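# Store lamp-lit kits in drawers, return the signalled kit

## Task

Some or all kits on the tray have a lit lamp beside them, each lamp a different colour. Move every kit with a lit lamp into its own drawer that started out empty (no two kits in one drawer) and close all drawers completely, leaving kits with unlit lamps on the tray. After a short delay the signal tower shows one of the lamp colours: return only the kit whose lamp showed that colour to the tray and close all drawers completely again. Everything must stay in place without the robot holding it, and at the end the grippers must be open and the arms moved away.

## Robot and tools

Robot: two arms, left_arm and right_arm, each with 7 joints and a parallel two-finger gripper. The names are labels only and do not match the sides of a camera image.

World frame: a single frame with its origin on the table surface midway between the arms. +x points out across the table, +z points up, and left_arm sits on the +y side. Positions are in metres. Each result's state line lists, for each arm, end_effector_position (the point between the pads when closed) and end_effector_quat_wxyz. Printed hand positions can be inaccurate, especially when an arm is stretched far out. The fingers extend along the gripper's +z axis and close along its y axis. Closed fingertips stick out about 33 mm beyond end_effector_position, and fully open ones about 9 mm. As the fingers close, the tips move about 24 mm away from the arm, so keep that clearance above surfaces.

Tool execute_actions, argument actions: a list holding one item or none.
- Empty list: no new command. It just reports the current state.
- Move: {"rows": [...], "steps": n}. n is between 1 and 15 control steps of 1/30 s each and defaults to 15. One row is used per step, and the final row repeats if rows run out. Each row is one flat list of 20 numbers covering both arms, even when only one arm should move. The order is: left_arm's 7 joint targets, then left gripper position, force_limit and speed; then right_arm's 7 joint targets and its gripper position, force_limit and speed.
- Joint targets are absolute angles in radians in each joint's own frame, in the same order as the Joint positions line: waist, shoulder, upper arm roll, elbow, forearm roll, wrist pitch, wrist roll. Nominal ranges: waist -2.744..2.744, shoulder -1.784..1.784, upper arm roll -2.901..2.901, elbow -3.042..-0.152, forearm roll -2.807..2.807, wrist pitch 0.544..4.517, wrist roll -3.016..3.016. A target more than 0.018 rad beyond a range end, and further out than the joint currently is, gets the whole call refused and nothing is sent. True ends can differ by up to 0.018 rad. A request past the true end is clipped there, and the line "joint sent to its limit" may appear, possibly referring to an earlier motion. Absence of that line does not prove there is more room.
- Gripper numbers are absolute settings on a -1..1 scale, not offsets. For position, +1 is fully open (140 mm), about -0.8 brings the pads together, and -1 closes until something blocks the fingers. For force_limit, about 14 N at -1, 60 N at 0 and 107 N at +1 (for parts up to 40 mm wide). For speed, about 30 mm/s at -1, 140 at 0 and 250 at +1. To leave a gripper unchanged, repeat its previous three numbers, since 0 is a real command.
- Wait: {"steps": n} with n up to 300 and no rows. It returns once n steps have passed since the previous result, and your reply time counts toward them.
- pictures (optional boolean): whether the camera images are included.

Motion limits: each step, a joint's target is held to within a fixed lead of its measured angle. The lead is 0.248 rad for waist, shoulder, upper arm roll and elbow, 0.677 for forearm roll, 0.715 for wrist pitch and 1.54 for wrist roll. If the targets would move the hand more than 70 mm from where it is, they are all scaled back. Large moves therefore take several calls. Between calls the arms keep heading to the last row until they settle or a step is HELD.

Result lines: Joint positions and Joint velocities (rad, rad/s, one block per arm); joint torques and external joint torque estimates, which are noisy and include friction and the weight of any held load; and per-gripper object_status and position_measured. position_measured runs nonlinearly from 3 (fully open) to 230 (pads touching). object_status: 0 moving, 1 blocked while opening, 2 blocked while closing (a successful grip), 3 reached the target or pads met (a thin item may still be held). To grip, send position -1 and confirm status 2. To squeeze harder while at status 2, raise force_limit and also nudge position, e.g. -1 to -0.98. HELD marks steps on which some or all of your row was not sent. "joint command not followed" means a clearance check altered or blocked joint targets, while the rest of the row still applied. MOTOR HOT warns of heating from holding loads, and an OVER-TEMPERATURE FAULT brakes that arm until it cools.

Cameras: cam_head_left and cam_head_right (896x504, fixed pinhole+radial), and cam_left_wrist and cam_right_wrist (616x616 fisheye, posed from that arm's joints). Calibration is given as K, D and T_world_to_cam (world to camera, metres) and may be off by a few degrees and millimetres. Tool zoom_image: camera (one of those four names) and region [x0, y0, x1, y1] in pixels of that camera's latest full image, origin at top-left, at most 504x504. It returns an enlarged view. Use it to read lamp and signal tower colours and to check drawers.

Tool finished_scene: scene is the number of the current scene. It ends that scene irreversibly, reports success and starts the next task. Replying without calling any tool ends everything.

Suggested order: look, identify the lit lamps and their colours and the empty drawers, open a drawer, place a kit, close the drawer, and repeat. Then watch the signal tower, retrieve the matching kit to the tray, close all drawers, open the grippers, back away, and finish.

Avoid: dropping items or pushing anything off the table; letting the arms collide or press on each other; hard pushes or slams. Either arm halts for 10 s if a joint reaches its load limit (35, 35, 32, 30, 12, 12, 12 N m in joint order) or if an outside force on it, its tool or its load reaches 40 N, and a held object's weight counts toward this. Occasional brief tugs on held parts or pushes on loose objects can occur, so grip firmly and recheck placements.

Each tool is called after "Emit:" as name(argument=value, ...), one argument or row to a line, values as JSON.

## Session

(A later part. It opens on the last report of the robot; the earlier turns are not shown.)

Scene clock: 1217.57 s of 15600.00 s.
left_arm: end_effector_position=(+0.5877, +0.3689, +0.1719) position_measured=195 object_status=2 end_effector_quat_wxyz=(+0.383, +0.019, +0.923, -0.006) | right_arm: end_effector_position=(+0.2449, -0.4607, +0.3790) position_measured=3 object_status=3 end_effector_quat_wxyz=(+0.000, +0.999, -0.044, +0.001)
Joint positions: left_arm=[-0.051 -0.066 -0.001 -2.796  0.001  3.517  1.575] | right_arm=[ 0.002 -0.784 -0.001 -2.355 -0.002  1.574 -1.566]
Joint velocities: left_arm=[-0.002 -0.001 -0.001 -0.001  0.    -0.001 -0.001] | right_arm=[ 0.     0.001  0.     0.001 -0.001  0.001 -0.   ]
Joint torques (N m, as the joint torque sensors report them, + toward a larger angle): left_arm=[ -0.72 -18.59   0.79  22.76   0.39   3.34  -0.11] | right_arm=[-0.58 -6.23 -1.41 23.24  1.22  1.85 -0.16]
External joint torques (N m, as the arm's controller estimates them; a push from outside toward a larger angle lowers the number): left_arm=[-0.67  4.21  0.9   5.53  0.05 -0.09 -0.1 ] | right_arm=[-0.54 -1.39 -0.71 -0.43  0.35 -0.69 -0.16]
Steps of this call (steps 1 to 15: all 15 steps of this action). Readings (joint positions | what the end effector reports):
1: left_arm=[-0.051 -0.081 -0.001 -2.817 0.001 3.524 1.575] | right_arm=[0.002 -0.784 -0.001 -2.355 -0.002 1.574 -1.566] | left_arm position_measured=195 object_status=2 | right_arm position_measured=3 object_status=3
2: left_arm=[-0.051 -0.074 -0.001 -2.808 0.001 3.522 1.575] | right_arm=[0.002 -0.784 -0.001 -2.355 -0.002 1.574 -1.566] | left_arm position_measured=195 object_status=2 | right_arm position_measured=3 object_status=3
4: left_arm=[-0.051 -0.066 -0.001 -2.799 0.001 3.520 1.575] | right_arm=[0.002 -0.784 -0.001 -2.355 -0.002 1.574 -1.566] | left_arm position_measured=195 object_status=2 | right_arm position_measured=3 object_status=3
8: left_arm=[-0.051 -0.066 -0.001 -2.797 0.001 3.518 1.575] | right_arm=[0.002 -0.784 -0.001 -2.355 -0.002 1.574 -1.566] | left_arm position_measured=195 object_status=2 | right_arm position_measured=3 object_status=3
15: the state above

Emit:
execute_actions(
  actions=[
    {"rows":[[-0.052,-0.067,0,-2.798,0,3.517,1.572,0,0,1,0,-0.785,0,-2.356,0,1.571,-1.571,1,0,1]],"steps":10},
  ],
  pictures=false,
)

Emit:
execute_actions(
  actions=[
    {"rows":[[-0.05,-0.17,0,-2.922,0,3.538,1.572,0,0,1,0,-0.785,0,-2.356,0,1.571,-1.571,1,0,1]],"steps":10},
  ],
  pictures=false,
)

Emit:
execute_actions(
  actions=[
    {"rows":[[0.9,-0.17,0,-2.922,0,3.538,1.4,0,0,1,0,-0.785,0,-2.356,0,1.571,-1.571,1,0,1]],"steps":15},
  ],
  pictures=false,
)

Emit:
execute_actions(
  actions=[
    {"rows":[[0.9,-0.17,0,-2.922,0.5,3.9,1.361,0,0,1,0,-0.785,0,-2.356,0,1.571,-1.571,1,0,1]],"steps":15},
  ],
  pictures=false,
)

Emit:
execute_actions(
  actions=[
    {"rows":[[0.9,0.1,0,-2.75,1.111,4.09,1.361,0,0,1,0,-0.785,0,-2.356,0,1.571,-1.571,1,0,1]],"steps":15},
  ],
  pictures=false,
)

Emit:
execute_actions(
  actions=[
    {"steps":15},
  ],
  pictures=false,
)

Emit:
execute_actions(
  actions=[
    {"rows":[[0.9,0.383,0,-2.5555,1.111,4.09,1.361,0,0,1,0,-0.785,0,-2.356,0,1.571,-1.571,1,0,1]],"steps":15},
  ],
  pictures=false,
)

Emit:
execute_actions(
  actions=[
    {"rows":[[0.8315,0.4125,0,-2.488,1.0646,4.057,1.327,0,0,1,0,-0.785,0,-2.356,0,1.571,-1.571,1,0,1]],"steps":15},
  ],
  pictures=false,
)

Emit:
execute_actions(
  actions=[
    {"steps":15},
  ],
)

Scene clock: 1295.17 s of 15600.00 s.
left_arm: end_effector_position=(+0.5872, +0.3689, +0.1716) position_measured=129 object_status=0 end_effector_quat_wxyz=(+0.383, +0.019, +0.924, -0.006) | right_arm: end_effector_position=(+0.2449, -0.4607, +0.3790) position_measured=3 object_status=3 end_effector_quat_wxyz=(+0.000, +0.999, -0.044, +0.001)
Joint positions: left_arm=[-0.051 -0.066 -0.001 -2.798  0.001  3.517  1.575] | right_arm=[ 0.002 -0.784 -0.001 -2.355 -0.002  1.574 -1.566]
Joint velocities: left_arm=[-0.    -0.001 -0.001 -0.001  0.001 -0.     0.002] | right_arm=[-0.    -0.    -0.     0.001  0.     0.001 -0.   ]
Joint torques (N m, as the joint torque sensors report them, + toward a larger angle): left_arm=[ -0.9  -23.09   1.01  16.46   0.36   3.54   0.  ] | right_arm=[-0.76 -6.21 -1.16 23.57  1.21  1.89 -0.15]
External joint torques (N m, as the arm's controller estimates them; a push from outside toward a larger angle lowers the number): left_arm=[-0.87 -0.33  1.11 -0.8   0.03  0.1   0.02] | right_arm=[-0.76 -1.33 -0.47 -0.12  0.34 -0.64 -0.16]
Steps of this call (steps 1 to 15: the robot went on to your last target; steps 16 to 90: nothing new was sent; then 74.27 s passed at rest; steps 91 to 100: all 10 steps of this action). Readings (joint positions | what the end effector reports):
91: left_arm=[-0.051 -0.066 -0.001 -2.797 0.001 3.517 1.575] | right_arm=[0.002 -0.784 -0.001 -2.355 -0.002 1.574 -1.566] | left_arm position_measured=195 object_status=0 | right_arm position_measured=3 object_status=3
92: left_arm=[-0.051 -0.066 -0.001 -2.798 0.001 3.517 1.575] | right_arm=[0.002 -0.784 -0.001 -2.355 -0.002 1.574 -1.566] | left_arm position_measured=191 object_status=0 | right_arm position_measured=3 object_status=3
94: left_arm=[-0.051 -0.066 -0.001 -2.798 0.001 3.517 1.575] | right_arm=[0.002 -0.784 -0.001 -2.355 -0.002 1.574 -1.566] | left_arm position_measured=164 object_status=0 | right_arm position_measured=3 object_status=3
98: left_arm=[-0.051 -0.066 -0.001 -2.798 0.001 3.517 1.575] | right_arm=[0.002 -0.784 -0.001 -2.355 -0.002 1.574 -1.566] | left_arm position_measured=129 object_status=0 | right_arm position_measured=3 object_status=3
100: the state above

Scene clock: 1295.50 s of 15600.00 s.
left_arm: end_effector_position=(+0.5469, +0.3704, +0.1694) position_measured=129 object_status=3 end_effector_quat_wxyz=(+0.380, +0.019, +0.925, -0.006) | right_arm: end_effector_position=(+0.2449, -0.4607, +0.3790) position_measured=3 object_status=3 end_effector_quat_wxyz=(+0.000, +0.999, -0.044, +0.001)
Joint positions: left_arm=[-0.051 -0.167 -0.001 -2.919  0.001  3.531  1.575] | right_arm=[ 0.002 -0.784 -0.001 -2.355 -0.002  1.574 -1.566]
Joint velocities: left_arm=[-0.001 -0.016 -0.001 -0.019  0.002  0.014  0.001] | right_arm=[-0.     0.     0.001  0.     0.     0.001 -0.   ]
Joint torques (N m, as the joint torque sensors report them, + toward a larger angle): left_arm=[ -0.13 -18.93   0.19  16.1    0.3    4.1    0.1 ] | right_arm=[-0.73 -6.23 -1.01 23.76  1.24  1.92 -0.18]
External joint torques (N m, as the arm's controller estimates them; a push from outside toward a larger angle lowers the number): left_arm=[-0.07 -0.27  0.4  -0.89 -0.03  0.69  0.12] | right_arm=[-0.77 -1.4  -0.38  0.11  0.36 -0.61 -0.18]
Steps of this call (steps 1 to 10: all 10 steps of this action). Readings (joint positions | what the end effector reports):
1: left_arm=[-0.051 -0.089 -0.001 -2.825 0.001 3.520 1.575] | right_arm=[0.002 -0.784 -0.001 -2.355 -0.002 1.574 -1.566] | left_arm position_measured=129 object_status=0 | right_arm position_measured=3 object_status=3
2: left_arm=[-0.051 -0.118 -0.001 -2.859 0.001 3.522 1.575] | right_arm=[0.002 -0.784 -0.001 -2.355 -0.002 1.574 -1.566] | left_arm position_measured=129 object_status=0 | right_arm position_measured=3 object_status=3
4: left_arm=[-0.051 -0.149 -0.001 -2.897 0.001 3.526 1.575] | right_arm=[0.002 -0.784 -0.001 -2.355 -0.002 1.574 -1.566] | left_arm position_measured=129 object_status=3 | right_arm position_measured=3 object_status=3
8: left_arm=[-0.051 -0.165 -0.001 -2.917 0.001 3.530 1.575] | right_arm=[0.002 -0.784 -0.001 -2.355 -0.002 1.574 -1.566] | left_arm position_measured=129 object_status=3 | right_arm position_measured=3 object_status=3
10: the state above

Scene clock: 1296.00 s of 15600.00 s.
left_arm: end_effector_position=(+0.4684, +0.6708, +0.1695) position_measured=129 object_status=3 end_effector_quat_wxyz=(+0.370, -0.288, +0.879, +0.087) | right_arm: end_effector_position=(+0.2449, -0.4607, +0.3790) position_measured=3 object_status=3 end_effector_quat_wxyz=(+0.000, +0.999, -0.044, +0.001)
Joint positions: left_arm=[ 0.538 -0.167 -0.002 -2.919  0.003  3.531  1.484] | right_arm=[ 0.002 -0.784 -0.001 -2.355 -0.002  1.574 -1.566]
Joint velocities: left_arm=[ 1.142 -0.     0.059  0.    -0.017 -0.001 -0.116] | right_arm=[-0.001 -0.     0.001  0.001 -0.001 -0.    -0.002]
Joint torques (N m, as the joint torque sensors report them, + toward a larger angle): left_arm=[ -2.89 -19.67  -1.85  15.92   0.67   4.07  -0.34] | right_arm=[-0.4  -6.22 -1.12 23.56  1.18  1.87 -0.15]
External joint torques (N m, as the arm's controller estimates them; a push from outside toward a larger angle lowers the number): left_arm=[ 1.57 -0.66  1.31 -0.25 -0.07  0.65 -0.32] | right_arm=[-0.42 -1.38 -0.52 -0.13  0.3  -0.66 -0.15]
Steps of this call (steps 1 to 15: all 15 steps of this action). Readings (joint positions | what the end effector reports):
1: left_arm=[-0.023 -0.167 -0.010 -2.919 0.004 3.531 1.566] | right_arm=[0.002 -0.784 -0.001 -2.355 -0.002 1.574 -1.566] | left_arm position_measured=129 object_status=3 | right_arm position_measured=3 object_status=3
2: left_arm=[0.014 -0.167 -0.010 -2.919 0.005 3.531 1.558] | right_arm=[0.002 -0.784 -0.001 -2.355 -0.002 1.574 -1.566] | left_arm position_measured=129 object_status=3 | right_arm position_measured=3 object_status=3
4: left_arm=[0.093 -0.167 -0.008 -2.919 0.004 3.531 1.544] | right_arm=[0.002 -0.784 -0.001 -2.355 -0.002 1.574 -1.566] | left_arm position_measured=129 object_status=3 | right_arm position_measured=3 object_status=3
8: left_arm=[0.253 -0.167 -0.005 -2.919 0.004 3.531 1.518] | right_arm=[0.002 -0.784 -0.001 -2.355 -0.002 1.574 -1.566] | left_arm position_measured=129 object_status=3 | right_arm position_measured=3 object_status=3
15: the state above

Scene clock: 1296.50 s of 15600.00 s.
left_arm: end_effector_position=(+0.4464, +0.7429, +0.2629) position_measured=129 object_status=3 end_effector_quat_wxyz=(+0.496, -0.224, +0.826, +0.147) | right_arm: end_effector_position=(+0.2449, -0.4607, +0.3790) position_measured=3 object_status=3 end_effector_quat_wxyz=(+0.000, +0.999, -0.044, +0.001)
Joint positions: left_arm=[ 0.896 -0.169  0.003 -2.921  0.486  3.873  1.393] | right_arm=[ 0.002 -0.784 -0.001 -2.355 -0.002  1.574 -1.566]
Joint velocities: left_arm=[ 0.009 -0.    -0.005  0.001  0.098  0.14  -0.083] | right_arm=[-0.001 -0.001  0.    -0.     0.    -0.     0.001]
Joint torques (N m, as the joint torque sensors report them, + toward a larger angle): left_arm=[  1.5  -19.03  -0.85  15.53   0.56   4.01  -0.13] | right_arm=[-0.4  -6.09 -1.09 23.19  1.23  1.92 -0.17]
External joint torques (N m, as the arm's controller estimates them; a push from outside toward a larger angle lowers the number): left_arm=[ 1.52 -0.6  -0.95 -1.07  0.93  0.84 -0.11] | right_arm=[-0.39 -1.26 -0.43 -0.48  0.35 -0.61 -0.17]
Steps of this call (steps 1 to 15: all 15 steps of this action). Readings (joint positions | what the end effector reports):
1: left_arm=[0.589 -0.166 -0.000 -2.922 0.068 3.566 1.477] | right_arm=[0.002 -0.784 -0.001 -2.355 -0.002 1.574 -1.566] | left_arm position_measured=129 object_status=3 | right_arm position_measured=3 object_status=3
2: left_arm=[0.643 -0.166 -0.001 -2.922 0.140 3.607 1.469] | right_arm=[0.002 -0.784 -0.001 -2.355 -0.002 1.574 -1.566] | left_arm position_measured=129 object_status=3 | right_arm position_measured=3 object_status=3
4: left_arm=[0.761 -0.167 -0.002 -2.921 0.271 3.688 1.453] | right_arm=[0.002 -0.784 -0.001 -2.355 -0.002 1.574 -1.566] | left_arm position_measured=129 object_status=3 | right_arm position_measured=3 object_status=3
8: left_arm=[0.877 -0.169 0.005 -2.921 0.419 3.803 1.423] | right_arm=[0.002 -0.784 -0.001 -2.355 -0.002 1.574 -1.566] | left_arm position_measured=129 object_status=3 | right_arm position_measured=3 object_status=3
15: the state above

Scene clock: 1297.00 s of 15600.00 s.
left_arm: end_effector_position=(+0.5142, +0.6016, +0.2194) position_measured=129 object_status=3 end_effector_quat_wxyz=(+0.513, +0.045, +0.857, +0.022) | right_arm: end_effector_position=(+0.2449, -0.4607, +0.3790) position_measured=3 object_status=3 end_effector_quat_wxyz=(+0.000, +0.999, -0.044, +0.001)
Joint positions: left_arm=[ 0.9    0.097  0.001 -2.754  1.084  4.064  1.375] | right_arm=[ 0.002 -0.784 -0.001 -2.355 -0.002  1.574 -1.566]
Joint velocities: left_arm=[ 0.     0.013 -0.     0.027  0.211  0.133 -0.025] | right_arm=[ 0.001  0.    -0.    -0.    -0.     0.     0.   ]
Joint torques (N m, as the joint torque sensors report them, + toward a larger angle): left_arm=[ -0.5  -23.34  -0.46  13.77  -0.01   3.86  -0.25] | right_arm=[-0.64 -6.38 -1.05 23.44  1.22  1.88 -0.17]
External joint torques (N m, as the arm's controller estimates them; a push from outside toward a larger angle lowers the number): left_arm=[-0.86  1.72 -0.57 -0.06  0.91  0.7  -0.23] | right_arm=[-0.67 -1.53 -0.42 -0.21  0.34 -0.64 -0.17]
Steps of this call (steps 1 to 15: all 15 steps of this action). Readings (joint positions | what the end effector reports):
1: left_arm=[0.899 -0.148 0.005 -2.903 0.539 3.889 1.392] | right_arm=[0.002 -0.784 -0.001 -2.355 -0.002 1.574 -1.566] | left_arm position_measured=129 object_status=3 | right_arm position_measured=3 object_status=3
2: left_arm=[0.900 -0.116 0.005 -2.879 0.597 3.905 1.392] | right_arm=[0.002 -0.784 -0.001 -2.355 -0.002 1.574 -1.566] | left_arm position_measured=129 object_status=3 | right_arm position_measured=3 object_status=3
4: left_arm=[0.900 -0.052 0.004 -2.839 0.711 3.935 1.390] | right_arm=[0.002 -0.784 -0.001 -2.355 -0.002 1.574 -1.566] | left_arm position_measured=129 object_status=3 | right_arm position_measured=3 object_status=3
8: left_arm=[0.900 0.053 0.003 -2.778 0.932 4.001 1.384] | right_arm=[0.002 -0.784 -0.001 -2.355 -0.002 1.574 -1.566] | left_arm position_measured=129 object_status=3 | right_arm position_measured=3 object_status=3
15: the state above

Scene clock: 1297.50 s of 15600.00 s.
left_arm: end_effector_position=(+0.5148, +0.5932, +0.2243) position_measured=129 object_status=3 end_effector_quat_wxyz=(+0.520, +0.055, +0.852, +0.015) | right_arm: end_effector_position=(+0.2449, -0.4607, +0.3790) position_measured=3 object_status=3 end_effector_quat_wxyz=(+0.000, +0.999, -0.044, +0.001)
Joint positions: left_arm=[ 0.9    0.098  0.001 -2.752  1.108  4.085  1.369] | right_arm=[ 0.002 -0.784 -0.001 -2.355 -0.002  1.574 -1.566]
Joint velocities: left_arm=[ 0.     0.001 -0.     0.     0.003  0.006 -0.006] | right_arm=[-0.002 -0.001  0.    -0.001 -0.001 -0.    -0.   ]
Joint torques (N m, as the joint torque sensors report them, + toward a larger angle): left_arm=[ -0.64 -23.14  -0.69  14.91   0.11   3.85  -0.22] | right_arm=[-0.76 -5.86 -0.92 23.21  1.17  1.86 -0.19]
External joint torques (N m, as the arm's controller estimates them; a push from outside toward a larger angle lowers the number): left_arm=[-0.68  1.59 -0.48  1.2   0.9   0.68 -0.2 ] | right_arm=[-0.74 -0.97 -0.24 -0.45  0.29 -0.66 -0.19]
Steps of this call (steps 1 to 15: the robot went on to your last target). Readings (joint positions | what the end effector reports):
1: left_arm=[0.900 0.097 0.001 -2.753 1.090 4.068 1.375] | right_arm=[0.002 -0.784 -0.001 -2.355 -0.002 1.574 -1.566] | left_arm position_measured=129 object_status=3 | right_arm position_measured=3 object_status=3
2: left_arm=[0.900 0.098 0.001 -2.753 1.094 4.071 1.374] | right_arm=[0.002 -0.784 -0.001 -2.355 -0.002 1.574 -1.566] | left_arm position_measured=129 object_status=3 | right_arm position_measured=3 object_status=3
4: left_arm=[0.900 0.098 0.001 -2.752 1.100 4.076 1.373] | right_arm=[0.002 -0.784 -0.001 -2.355 -0.002 1.574 -1.566] | left_arm position_measured=129 object_status=3 | right_arm position_measured=3 object_status=3
8: left_arm=[0.900 0.098 0.001 -2.752 1.106 4.081 1.371] | right_arm=[0.002 -0.784 -0.001 -2.355 -0.002 1.574 -1.566] | left_arm position_measured=129 object_status=3 | right_arm position_measured=3 object_status=3
15: the state above

Scene clock: 1298.00 s of 15600.00 s.
left_arm: end_effector_position=(+0.5416, +0.6252, +0.1520) position_measured=129 object_status=3 end_effector_quat_wxyz=(+0.500, +0.039, +0.865, -0.019) | right_arm: end_effector_position=(+0.2449, -0.4607, +0.3790) position_measured=3 object_status=3 end_effector_quat_wxyz=(+0.000, +0.999, -0.044, +0.001)
Joint positions: left_arm=[ 0.9    0.381 -0.    -2.557  1.11   4.089  1.368] | right_arm=[ 0.002 -0.784 -0.001 -2.355 -0.002  1.574 -1.566]
Joint velocities: left_arm=[-0.001  0.001 -0.001  0.006 -0.    -0.    -0.001] | right_arm=[-0.002 -0.     0.    -0.001  0.     0.    -0.   ]
Joint torques (N m, as the joint torque sensors report them, + toward a larger angle): left_arm=[ -0.43 -30.52  -1.37  12.03   0.02   3.51  -0.39] | right_arm=[-0.72 -6.09 -1.05 23.58  1.18  1.85 -0.22]
External joint torques (N m, as the arm's controller estimates them; a push from outside toward a larger angle lowers the number): left_arm=[-0.4   1.41 -0.38  0.1   0.55  0.26 -0.37] | right_arm=[-0.71 -1.31 -0.39 -0.05  0.31 -0.68 -0.22]
Steps of this call (steps 1 to 15: all 15 steps of this action). Readings (joint positions | what the end effector reports):
1: left_arm=[0.899 0.146 -0.000 -2.703 1.112 4.091 1.369] | right_arm=[0.002 -0.784 -0.001 -2.355 -0.002 1.574 -1.566] | left_arm position_measured=129 object_status=3 | right_arm position_measured=3 object_status=3
2: left_arm=[0.899 0.216 -0.001 -2.647 1.110 4.091 1.369] | right_arm=[0.002 -0.784 -0.001 -2.355 -0.002 1.574 -1.566] | left_arm position_measured=129 object_status=3 | right_arm position_measured=3 object_status=3
4: left_arm=[0.900 0.316 -0.000 -2.593 1.110 4.090 1.369] | right_arm=[0.002 -0.784 -0.001 -2.355 -0.002 1.574 -1.566] | left_arm position_measured=129 object_status=3 | right_arm position_measured=3 object_status=3
8: left_arm=[0.900 0.377 -0.000 -2.567 1.110 4.089 1.368] | right_arm=[0.002 -0.784 -0.001 -2.355 -0.002 1.574 -1.566] | left_arm position_measured=129 object_status=3 | right_arm position_measured=3 object_status=3
15: the state above

Scene clock: 1298.50 s of 15600.00 s.
left_arm: end_effector_position=(+0.5732, +0.6225, +0.1531) position_measured=129 object_status=3 end_effector_quat_wxyz=(+0.502, +0.043, +0.864, -0.018) | right_arm: end_effector_position=(+0.2449, -0.4607, +0.3790) position_measured=3 object_status=3 end_effector_quat_wxyz=(+0.000, +0.999, -0.044, +0.001)
Joint positions: left_arm=[ 0.834  0.41  -0.001 -2.49   1.068  4.063  1.34 ] | right_arm=[ 0.002 -0.784 -0.001 -2.355 -0.002  1.574 -1.566]
Joint velocities: left_arm=[ 0.     0.     0.001  0.001 -0.006 -0.009 -0.023] | right_arm=[ 0.     0.001  0.     0.002  0.    -0.    -0.   ]
Joint torques (N m, as the joint torque sensors report them, + toward a larger angle): left_arm=[ -1.67 -32.82  -0.33  12.71  -1.09   2.75  -0.18] | right_arm=[-0.92 -6.05 -1.38 23.49  1.17  1.88 -0.17]
External joint torques (N m, as the arm's controller estimates them; a push from outside toward a larger angle lowers the number): left_arm=[-1.72  1.02  0.64 -0.21 -0.46 -0.51 -0.16] | right_arm=[-0.9  -1.26 -0.68 -0.21  0.3  -0.66 -0.17]
Steps of this call (steps 1 to 15: all 15 steps of this action). Readings (joint positions | what the end effector reports):
1: left_arm=[0.887 0.389 0.005 -2.542 1.101 4.085 1.365] | right_arm=[0.002 -0.784 -0.001 -2.355 -0.002 1.574 -1.566] | left_arm position_measured=129 object_status=3 | right_arm position_measured=3 object_status=3
2: left_arm=[0.871 0.397 0.005 -2.523 1.092 4.080 1.362] | right_arm=[0.002 -0.784 -0.001 -2.355 -0.002 1.574 -1.566] | left_arm position_measured=129 object_status=3 | right_arm position_measured=3 object_status=3
4: left_arm=[0.848 0.405 0.001 -2.502 1.081 4.074 1.356] | right_arm=[0.002 -0.784 -0.001 -2.355 -0.002 1.574 -1.566] | left_arm position_measured=129 object_status=3 | right_arm position_measured=3 object_status=3
8: left_arm=[0.834 0.409 -0.001 -2.492 1.072 4.067 1.348] | right_arm=[0.002 -0.784 -0.001 -2.355 -0.002 1.574 -1.566] | left_arm position_measured=129 object_status=3 | right_arm position_measured=3 object_status=3
15: the state above

Scene clock: 1299.00 s of 15600.00 s.
left_arm: end_effector_position=(+0.5732, +0.6229, +0.1527) position_measured=129 object_status=3 end_effector_quat_wxyz=(+0.501, +0.040, +0.864, -0.019) | right_arm: end_effector_position=(+0.2449, -0.4607, +0.3790) position_measured=3 object_status=3 end_effector_quat_wxyz=(+0.000, +0.999, -0.044, +0.001)
Joint positions: left_arm=[ 0.834  0.41  -0.001 -2.49   1.067  4.061  1.335] | right_arm=[ 0.002 -0.784 -0.001 -2.355 -0.002  1.574 -1.566]
Joint velocities: left_arm=[ 0.001  0.001 -0.     0.001 -0.    -0.    -0.003] | right_arm=[-0.001 -0.001 -0.     0.001  0.001 -0.001 -0.002]
Joint torques (N m, as the joint torque sensors report them, + toward a larger angle): left_arm=[ -2.22 -33.23  -0.38  12.76  -1.16   2.69  -0.28] | right_arm=[-0.61 -6.04 -1.28 23.35  1.14  1.92 -0.18]
External joint torques (N m, as the arm's controller estimates them; a push from outside toward a larger angle lowers the number): left_arm=[-2.24  0.53  0.62 -0.17 -0.53 -0.56 -0.25] | right_arm=[-0.62 -1.14 -0.61 -0.36  0.27 -0.61 -0.18]
Steps of this call (steps 1 to 15: the robot went on to your last target). Readings (joint positions | what the end effector reports):
1: left_arm=[0.834 0.410 -0.001 -2.490 1.068 4.062 1.340] | right_arm=[0.002 -0.784 -0.001 -2.355 -0.002 1.574 -1.566] | left_arm position_measured=129 object_status=3 | right_arm position_measured=3 object_status=3
2: left_arm=[0.834 0.410 -0.001 -2.490 1.068 4.062 1.339] | right_arm=[0.002 -0.784 -0.001 -2.355 -0.002 1.574 -1.566] | left_arm position_measured=129 object_status=3 | right_arm position_measured=3 object_status=3
4: left_arm=[0.834 0.410 -0.001 -2.490 1.068 4.062 1.338] | right_arm=[0.002 -0.784 -0.001 -2.355 -0.002 1.574 -1.566] | left_arm position_measured=129 object_status=3 | right_arm position_measured=3 object_status=3
8: left_arm=[0.834 0.410 -0.001 -2.490 1.067 4.061 1.337] | right_arm=[0.002 -0.784 -0.001 -2.355 -0.002 1.574 -1.566] | left_arm position_measured=129 object_status=3 | right_arm position_measured=3 object_status=3
15: the state above
All arms were judged still, so your last target was given up. Only a new action makes them travel on or press farther. Fingers that are still opening or closing keep moving.
camera_calibration (this result's frames):
cam_left_wrist: T_world_to_cam=[[0.213648, 0.969873, 0.117047, -0.736219], [0.0711447, -0.134942, 0.988296, -0.0945596], [0.974317, -0.202821, -0.0978316, -0.2266], [0, 0, 0, 1]] pos_world=[0.3848, 0.65532, 0.157456]
cam_right_wrist: T_world_to_cam=[[-0.0904828, -0.995753, 0.0169986, -0.445917], [-0.917806, 0.0900011, 0.386694, 0.111021], [-0.386582, 0.0193878, -0.922051, 0.629273], [0, 0, 0, 1]] pos_world=[0.304814, -0.466216, 0.544871]

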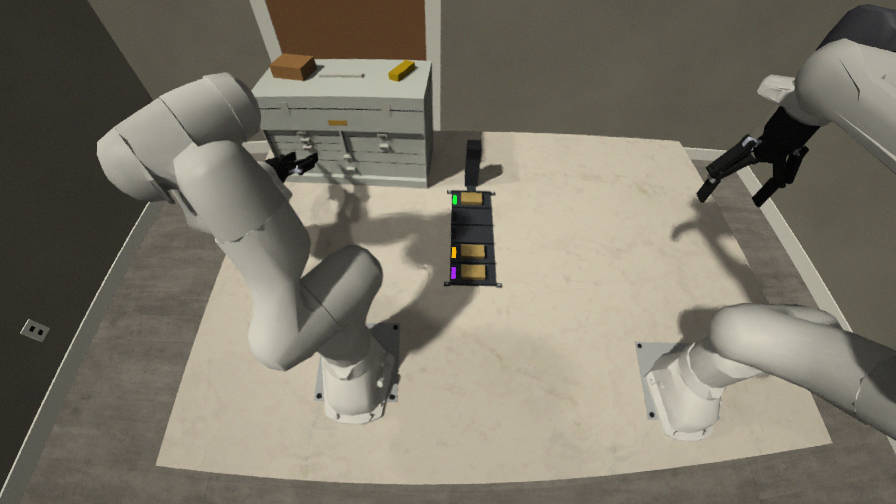

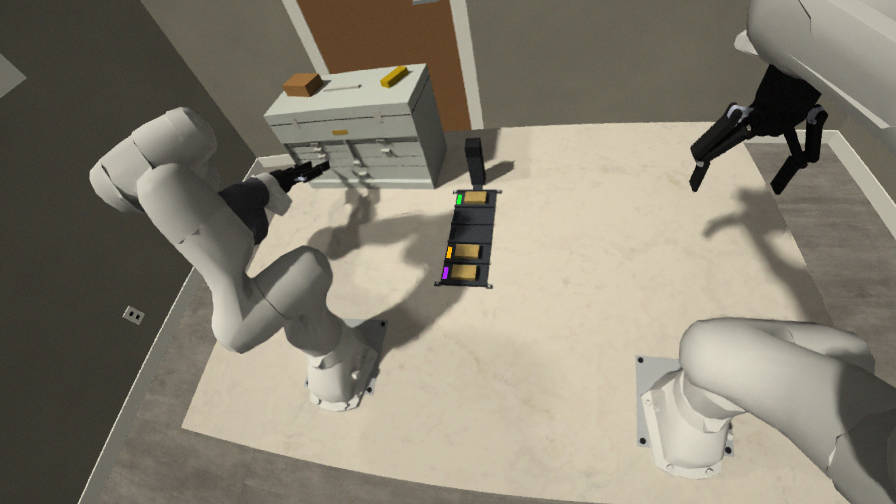

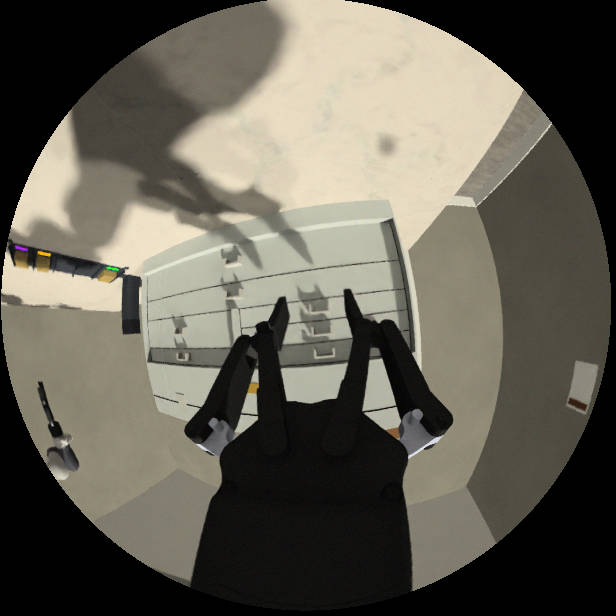

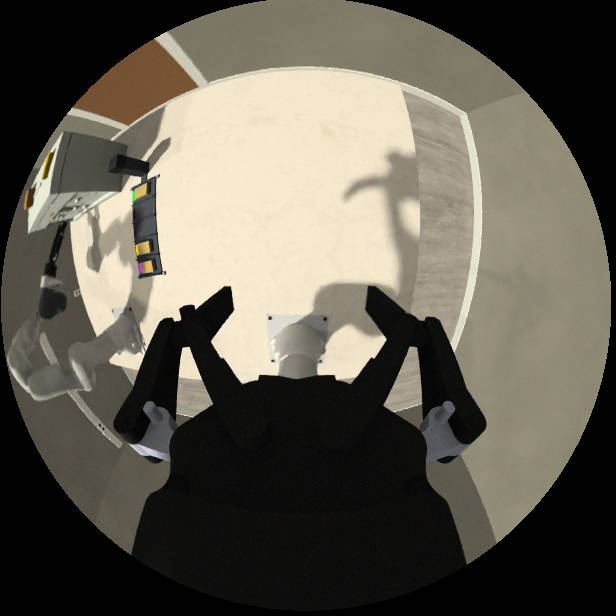

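Emit:
execute_actions(
  actions=[
    {"rows":[[0.80,0.43,0,-2.449,1.044,4.036,1.303,0,0,1,0,-0.785,0,-2.356,0,1.571,-1.571,1,0,1]],"steps":10},
  ],
  pictures=false,
)

Emit:
execute_actions(
  actions=[
    {"rows":[[0.773,0.446,0,-2.416,1.028,4.021,1.287,0,0,1,0,-0.785,0,-2.356,0,1.571,-1.571,1,0,1]],"steps":15},
  ],
  pictures=false,
)

Emit:
execute_actions(
  actions=[
    {"steps":10},
  ],
)

Scene clock: 1309.60 s of 15600.00 s.
left_arm: end_effector_position=(+0.5893, +0.6229, +0.1522) position_measured=129 object_status=3 end_effector_quat_wxyz=(+0.501, +0.040, +0.864, -0.018) | right_arm: end_effector_position=(+0.2449, -0.4607, +0.3790) position_measured=3 object_status=3 end_effector_quat_wxyz=(+0.000, +0.999, -0.044, +0.001)
Joint positions: left_arm=[ 0.803  0.428  0.001 -2.451  1.048  4.043  1.318] | right_arm=[ 0.002 -0.784 -0.001 -2.355 -0.002  1.574 -1.566]
Joint velocities: left_arm=[ 0.     0.006 -0.001  0.006 -0.012 -0.017 -0.026] | right_arm=[ 0.001 -0.    -0.001  0.     0.     0.001 -0.   ]
Joint torques (N m, as the joint torque sensors report them, + toward a larger angle): left_arm=[ -1.84 -33.82  -1.76  13.52  -1.19   2.82  -0.33] | right_arm=[-0.72 -6.18 -1.24 23.47  1.2   1.89 -0.18]
External joint torques (N m, as the arm's controller estimates them; a push from outside toward a larger angle lowers the number): left_arm=[-1.79  0.91 -0.7   0.25 -0.55 -0.43 -0.31] | right_arm=[-0.73 -1.29 -0.57 -0.24  0.32 -0.65 -0.18]
Steps of this call (steps 1 to 90: nothing new was sent; then 7.27 s passed at rest; steps 91 to 100: all 10 steps of this action). Readings (joint positions | what the end effector reports):
91: left_arm=[0.828 0.415 0.002 -2.480 1.063 4.058 1.331] | right_arm=[0.002 -0.784 -0.001 -2.355 -0.002 1.574 -1.566] | left_arm position_measured=129 object_status=3 | right_arm position_measured=3 object_status=3
92: left_arm=[0.821 0.420 0.002 -2.470 1.059 4.055 1.329] | right_arm=[0.002 -0.784 -0.001 -2.355 -0.002 1.574 -1.566] | left_arm position_measured=129 object_status=3 | right_arm position_measured=3 object_status=3
94: left_arm=[0.809 0.425 0.001 -2.458 1.054 4.050 1.325] | right_arm=[0.002 -0.784 -0.001 -2.355 -0.002 1.574 -1.566] | left_arm position_measured=129 object_status=3 | right_arm position_measured=3 object_status=3
98: left_arm=[0.803 0.427 0.001 -2.452 1.049 4.045 1.320] | right_arm=[0.002 -0.784 -0.001 -2.355 -0.002 1.574 -1.566] | left_arm position_measured=129 object_status=3 | right_arm position_measured=3 object_status=3
100: the state above

Scene clock: 1310.10 s of 15600.00 s.
left_arm: end_effector_position=(+0.6034, +0.6219, +0.1510) position_measured=129 object_status=3 end_effector_quat_wxyz=(+0.500, +0.037, +0.865, -0.019) | right_arm: end_effector_position=(+0.2449, -0.4607, +0.3790) position_measured=3 object_status=3 end_effector_quat_wxyz=(+0.000, +0.999, -0.044, +0.001)
Joint positions: left_arm=[ 0.776  0.444  0.001 -2.418  1.031  4.026  1.298] | right_arm=[ 0.002 -0.784 -0.001 -2.355 -0.002  1.574 -1.566]
Joint velocities: left_arm=[ 0.     0.001  0.001 -0.001 -0.004 -0.006 -0.015] | right_arm=[ 0.001  0.001  0.     0.001  0.     0.    -0.001]
Joint torques (N m, as the joint torque sensors report them, + toward a larger angle): left_arm=[ -1.3  -34.21  -1.72  14.85  -1.18   2.83  -0.15] | right_arm=[-0.57 -6.24 -1.33 23.44  1.17  1.94 -0.15]
External joint torques (N m, as the arm's controller estimates them; a push from outside toward a larger angle lowers the number): left_arm=[-1.28  1.38 -0.66  1.09 -0.47 -0.41 -0.13] | right_arm=[-0.58 -1.37 -0.7  -0.26  0.29 -0.59 -0.15]
Steps of this call (steps 1 to 15: all 15 steps of this action). Readings (joint positions | what the end effector reports):
1: left_arm=[0.798 0.432 0.002 -2.443 1.044 4.040 1.315] | right_arm=[0.002 -0.784 -0.001 -2.355 -0.002 1.574 -1.566] | left_arm position_measured=129 object_status=3 | right_arm position_measured=3 object_status=3
2: left_arm=[0.792 0.436 0.002 -2.434 1.041 4.038 1.313] | right_arm=[0.002 -0.784 -0.001 -2.355 -0.002 1.574 -1.566] | left_arm position_measured=129 object_status=3 | right_arm position_measured=3 object_status=3
4: left_arm=[0.782 0.441 0.001 -2.424 1.036 4.033 1.309] | right_arm=[0.002 -0.784 -0.001 -2.355 -0.002 1.574 -1.566] | left_arm position_measured=129 object_status=3 | right_arm position_measured=3 object_status=3
8: left_arm=[0.776 0.443 0.001 -2.419 1.033 4.029 1.304] | right_arm=[0.002 -0.784 -0.001 -2.355 -0.002 1.574 -1.566] | left_arm position_measured=129 object_status=3 | right_arm position_measured=3 object_status=3
15: the state above

Scene clock: 1310.43 s of 15600.00 s.
left_arm: end_effector_position=(+0.6034, +0.6221, +0.1508) position_measured=129 object_status=3 end_effector_quat_wxyz=(+0.500, +0.036, +0.865, -0.020) | right_arm: end_effector_position=(+0.2449, -0.4607, +0.3790) position_measured=3 object_status=3 end_effector_quat_wxyz=(+0.000, +0.999, -0.044, +0.001)
Joint positions: left_arm=[ 0.776  0.444  0.001 -2.418  1.031  4.025  1.295] | right_arm=[ 0.002 -0.784 -0.001 -2.355 -0.002  1.574 -1.566]
Joint velocities: left_arm=[-0.     0.    -0.001  0.002 -0.001 -0.001 -0.004] | right_arm=[ 0.     0.001 -0.    -0.002 -0.001 -0.001  0.   ]
Joint torques (N m, as the joint torque sensors report them, + toward a larger angle): left_arm=[ -2.32 -34.22  -1.09  15.07  -1.21   2.66  -0.33] | right_arm=[-0.72 -6.06 -1.52 23.77  1.18  1.89 -0.18]
External joint torques (N m, as the arm's controller estimates them; a push from outside toward a larger angle lowers the number): left_arm=[-2.26  1.44  0.01  1.26 -0.51 -0.59 -0.3 ] | right_arm=[-0.74 -1.27 -0.87  0.15  0.31 -0.63 -0.18]
Steps of this call (steps 1 to 10: the robot went on to your last target). Readings (joint positions | what the end effector reports):
1: left_arm=[0.776 0.444 0.001 -2.418 1.031 4.026 1.298] | right_arm=[0.002 -0.784 -0.001 -2.355 -0.002 1.574 -1.566] | left_arm position_measured=129 object_status=3 | right_arm position_measured=3 object_status=3
2: left_arm=[0.776 0.444 0.001 -2.418 1.031 4.026 1.298] | right_arm=[0.002 -0.784 -0.001 -2.355 -0.002 1.574 -1.566] | left_arm position_measured=129 object_status=3 | right_arm position_measured=3 object_status=3
4: left_arm=[0.776 0.444 0.001 -2.418 1.031 4.026 1.297] | right_arm=[0.002 -0.784 -0.001 -2.355 -0.002 1.574 -1.566] | left_arm position_measured=129 object_status=3 | right_arm position_measured=3 object_status=3
8: left_arm=[0.776 0.444 0.001 -2.418 1.031 4.025 1.296] | right_arm=[0.002 -0.784 -0.001 -2.355 -0.002 1.574 -1.566] | left_arm position_measured=129 object_status=3 | right_arm position_measured=3 object_status=3
10: the state above
camera_calibration (this result's frames):
cam_left_wrist: T_world_to_cam=[[0.208236, 0.971702, 0.111502, -0.738759], [0.0762477, -0.129782, 0.988607, -0.101229], [0.975102, -0.197362, -0.101115, -0.259724], [0, 0, 0, 1]] pos_world=[0.414812, 0.653456, 0.156186]
cam_right_wrist: T_world_to_cam=[[-0.0904828, -0.995753, 0.0169986, -0.445917], [-0.917806, 0.0900011, 0.386694, 0.111021], [-0.386582, 0.0193878, -0.922051, 0.629273], [0, 0, 0, 1]] pos_world=[0.304814, -0.466216, 0.544871]

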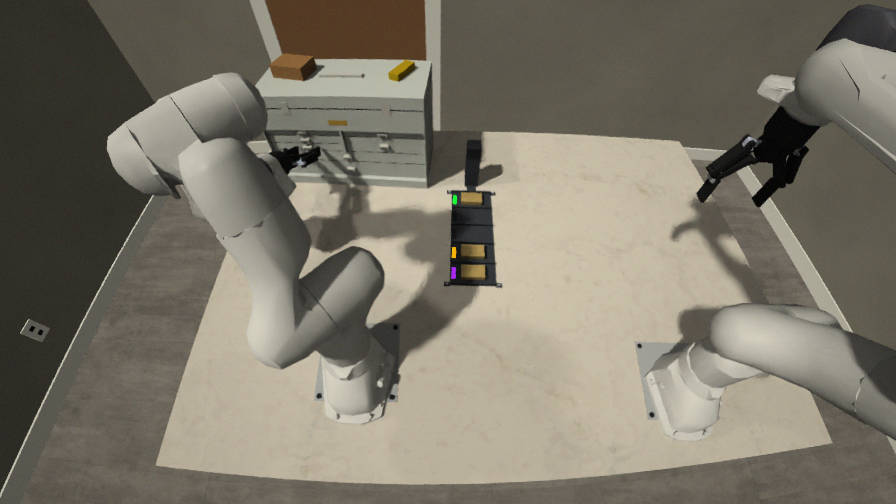

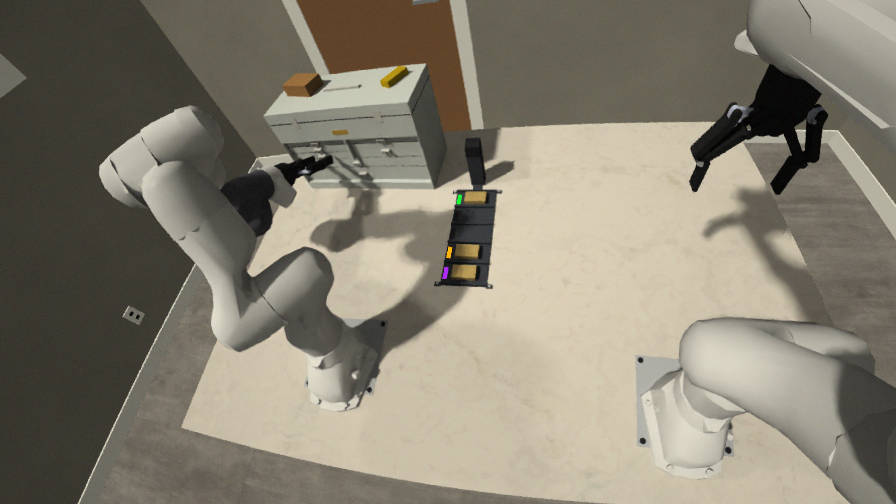

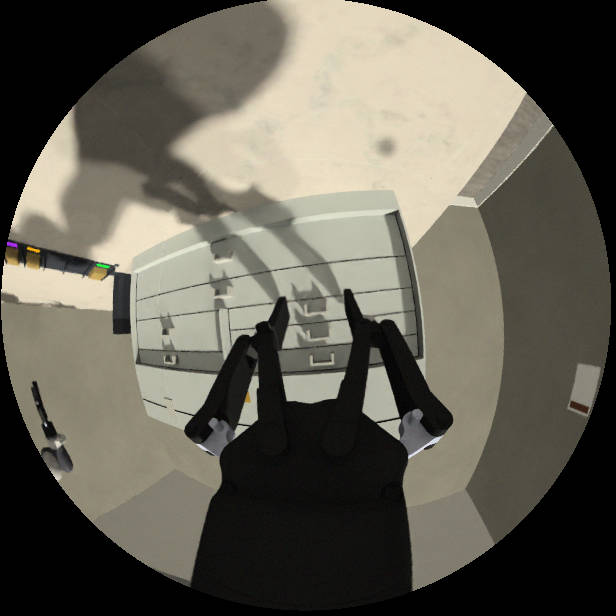

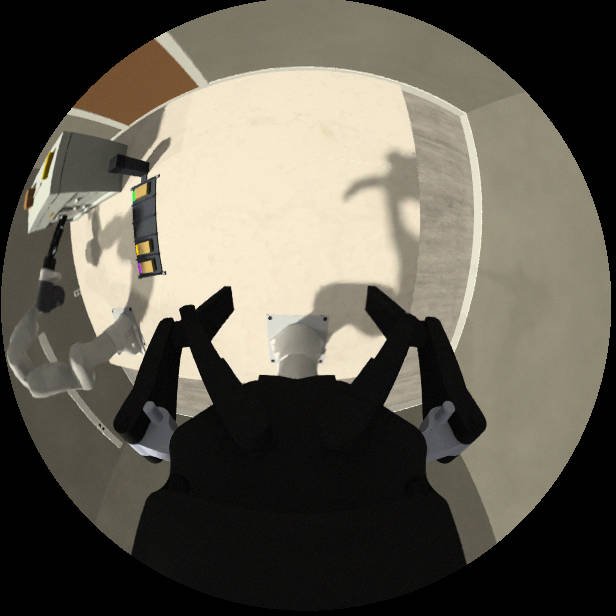

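Emit:
execute_actions(
  actions=[
    {"rows":[[0.775,0.444,0,-2.418,1.031,4.025,1.293,-1,0.3,0,0,-0.785,0,-2.356,0,1.571,-1.571,1,0,1]],"steps":15},
  ],
  pictures=false,
)

Scene clock: 1318.90 s of 15600.00 s.
left_arm: end_effector_position=(+0.6033, +0.6226, +0.1508) position_measured=195 object_status=0 end_effector_quat_wxyz=(+0.500, +0.035, +0.865, -0.020) | right_arm: end_effector_position=(+0.2449, -0.4607, +0.3790) position_measured=3 object_status=3 end_effector_quat_wxyz=(+0.000, +0.999, -0.044, +0.001)
Joint positions: left_arm=[ 0.776  0.444  0.001 -2.417  1.03   4.025  1.294] | right_arm=[ 0.002 -0.784 -0.001 -2.355 -0.002  1.574 -1.566]
Joint velocities: left_arm=[-0.     0.    -0.001  0.    -0.001 -0.     0.001] | right_arm=[ 0.001  0.001  0.001 -0.    -0.     0.001 -0.001]
Joint torques (N m, as the joint torque sensors report them, + toward a larger angle): left_arm=[ -0.66 -35.9   -2.13  13.5   -0.38   3.22  -0.02] | right_arm=[-0.79 -6.05 -1.04 23.38  1.18  1.95 -0.18]
External joint torques (N m, as the arm's controller estimates them; a push from outside toward a larger angle lowers the number): left_arm=[-0.6  -0.34 -1.04 -0.25  0.33 -0.03  0.  ] | right_arm=[-0.83 -1.32 -0.43 -0.24  0.3  -0.58 -0.18]
Steps of this call (steps 1 to 15: the robot went on to your last target; steps 16 to 90: nothing new was sent; then 4.97 s passed at rest; steps 91 to 105: all 15 steps of this action). Readings (joint positions | what the end effector reports):
91: left_arm=[0.776 0.444 0.001 -2.417 1.031 4.025 1.294] | right_arm=[0.002 -0.784 -0.001 -2.355 -0.002 1.574 -1.566] | left_arm position_measured=129 object_status=0 | right_arm position_measured=3 object_status=3
92: left_arm=[0.776 0.444 0.001 -2.417 1.031 4.025 1.294] | right_arm=[0.002 -0.784 -0.001 -2.355 -0.002 1.574 -1.566] | left_arm position_measured=135 object_status=0 | right_arm position_measured=3 object_status=3
94: left_arm=[0.776 0.444 0.001 -2.417 1.031 4.025 1.294] | right_arm=[0.002 -0.784 -0.001 -2.355 -0.002 1.574 -1.566] | left_arm position_measured=150 object_status=0 | right_arm position_measured=3 object_status=3
98: left_arm=[0.776 0.444 0.001 -2.417 1.030 4.025 1.294] | right_arm=[0.002 -0.784 -0.001 -2.355 -0.002 1.574 -1.566] | left_arm position_measured=181 object_status=0 | right_arm position_measured=3 object_status=3
105: the state above


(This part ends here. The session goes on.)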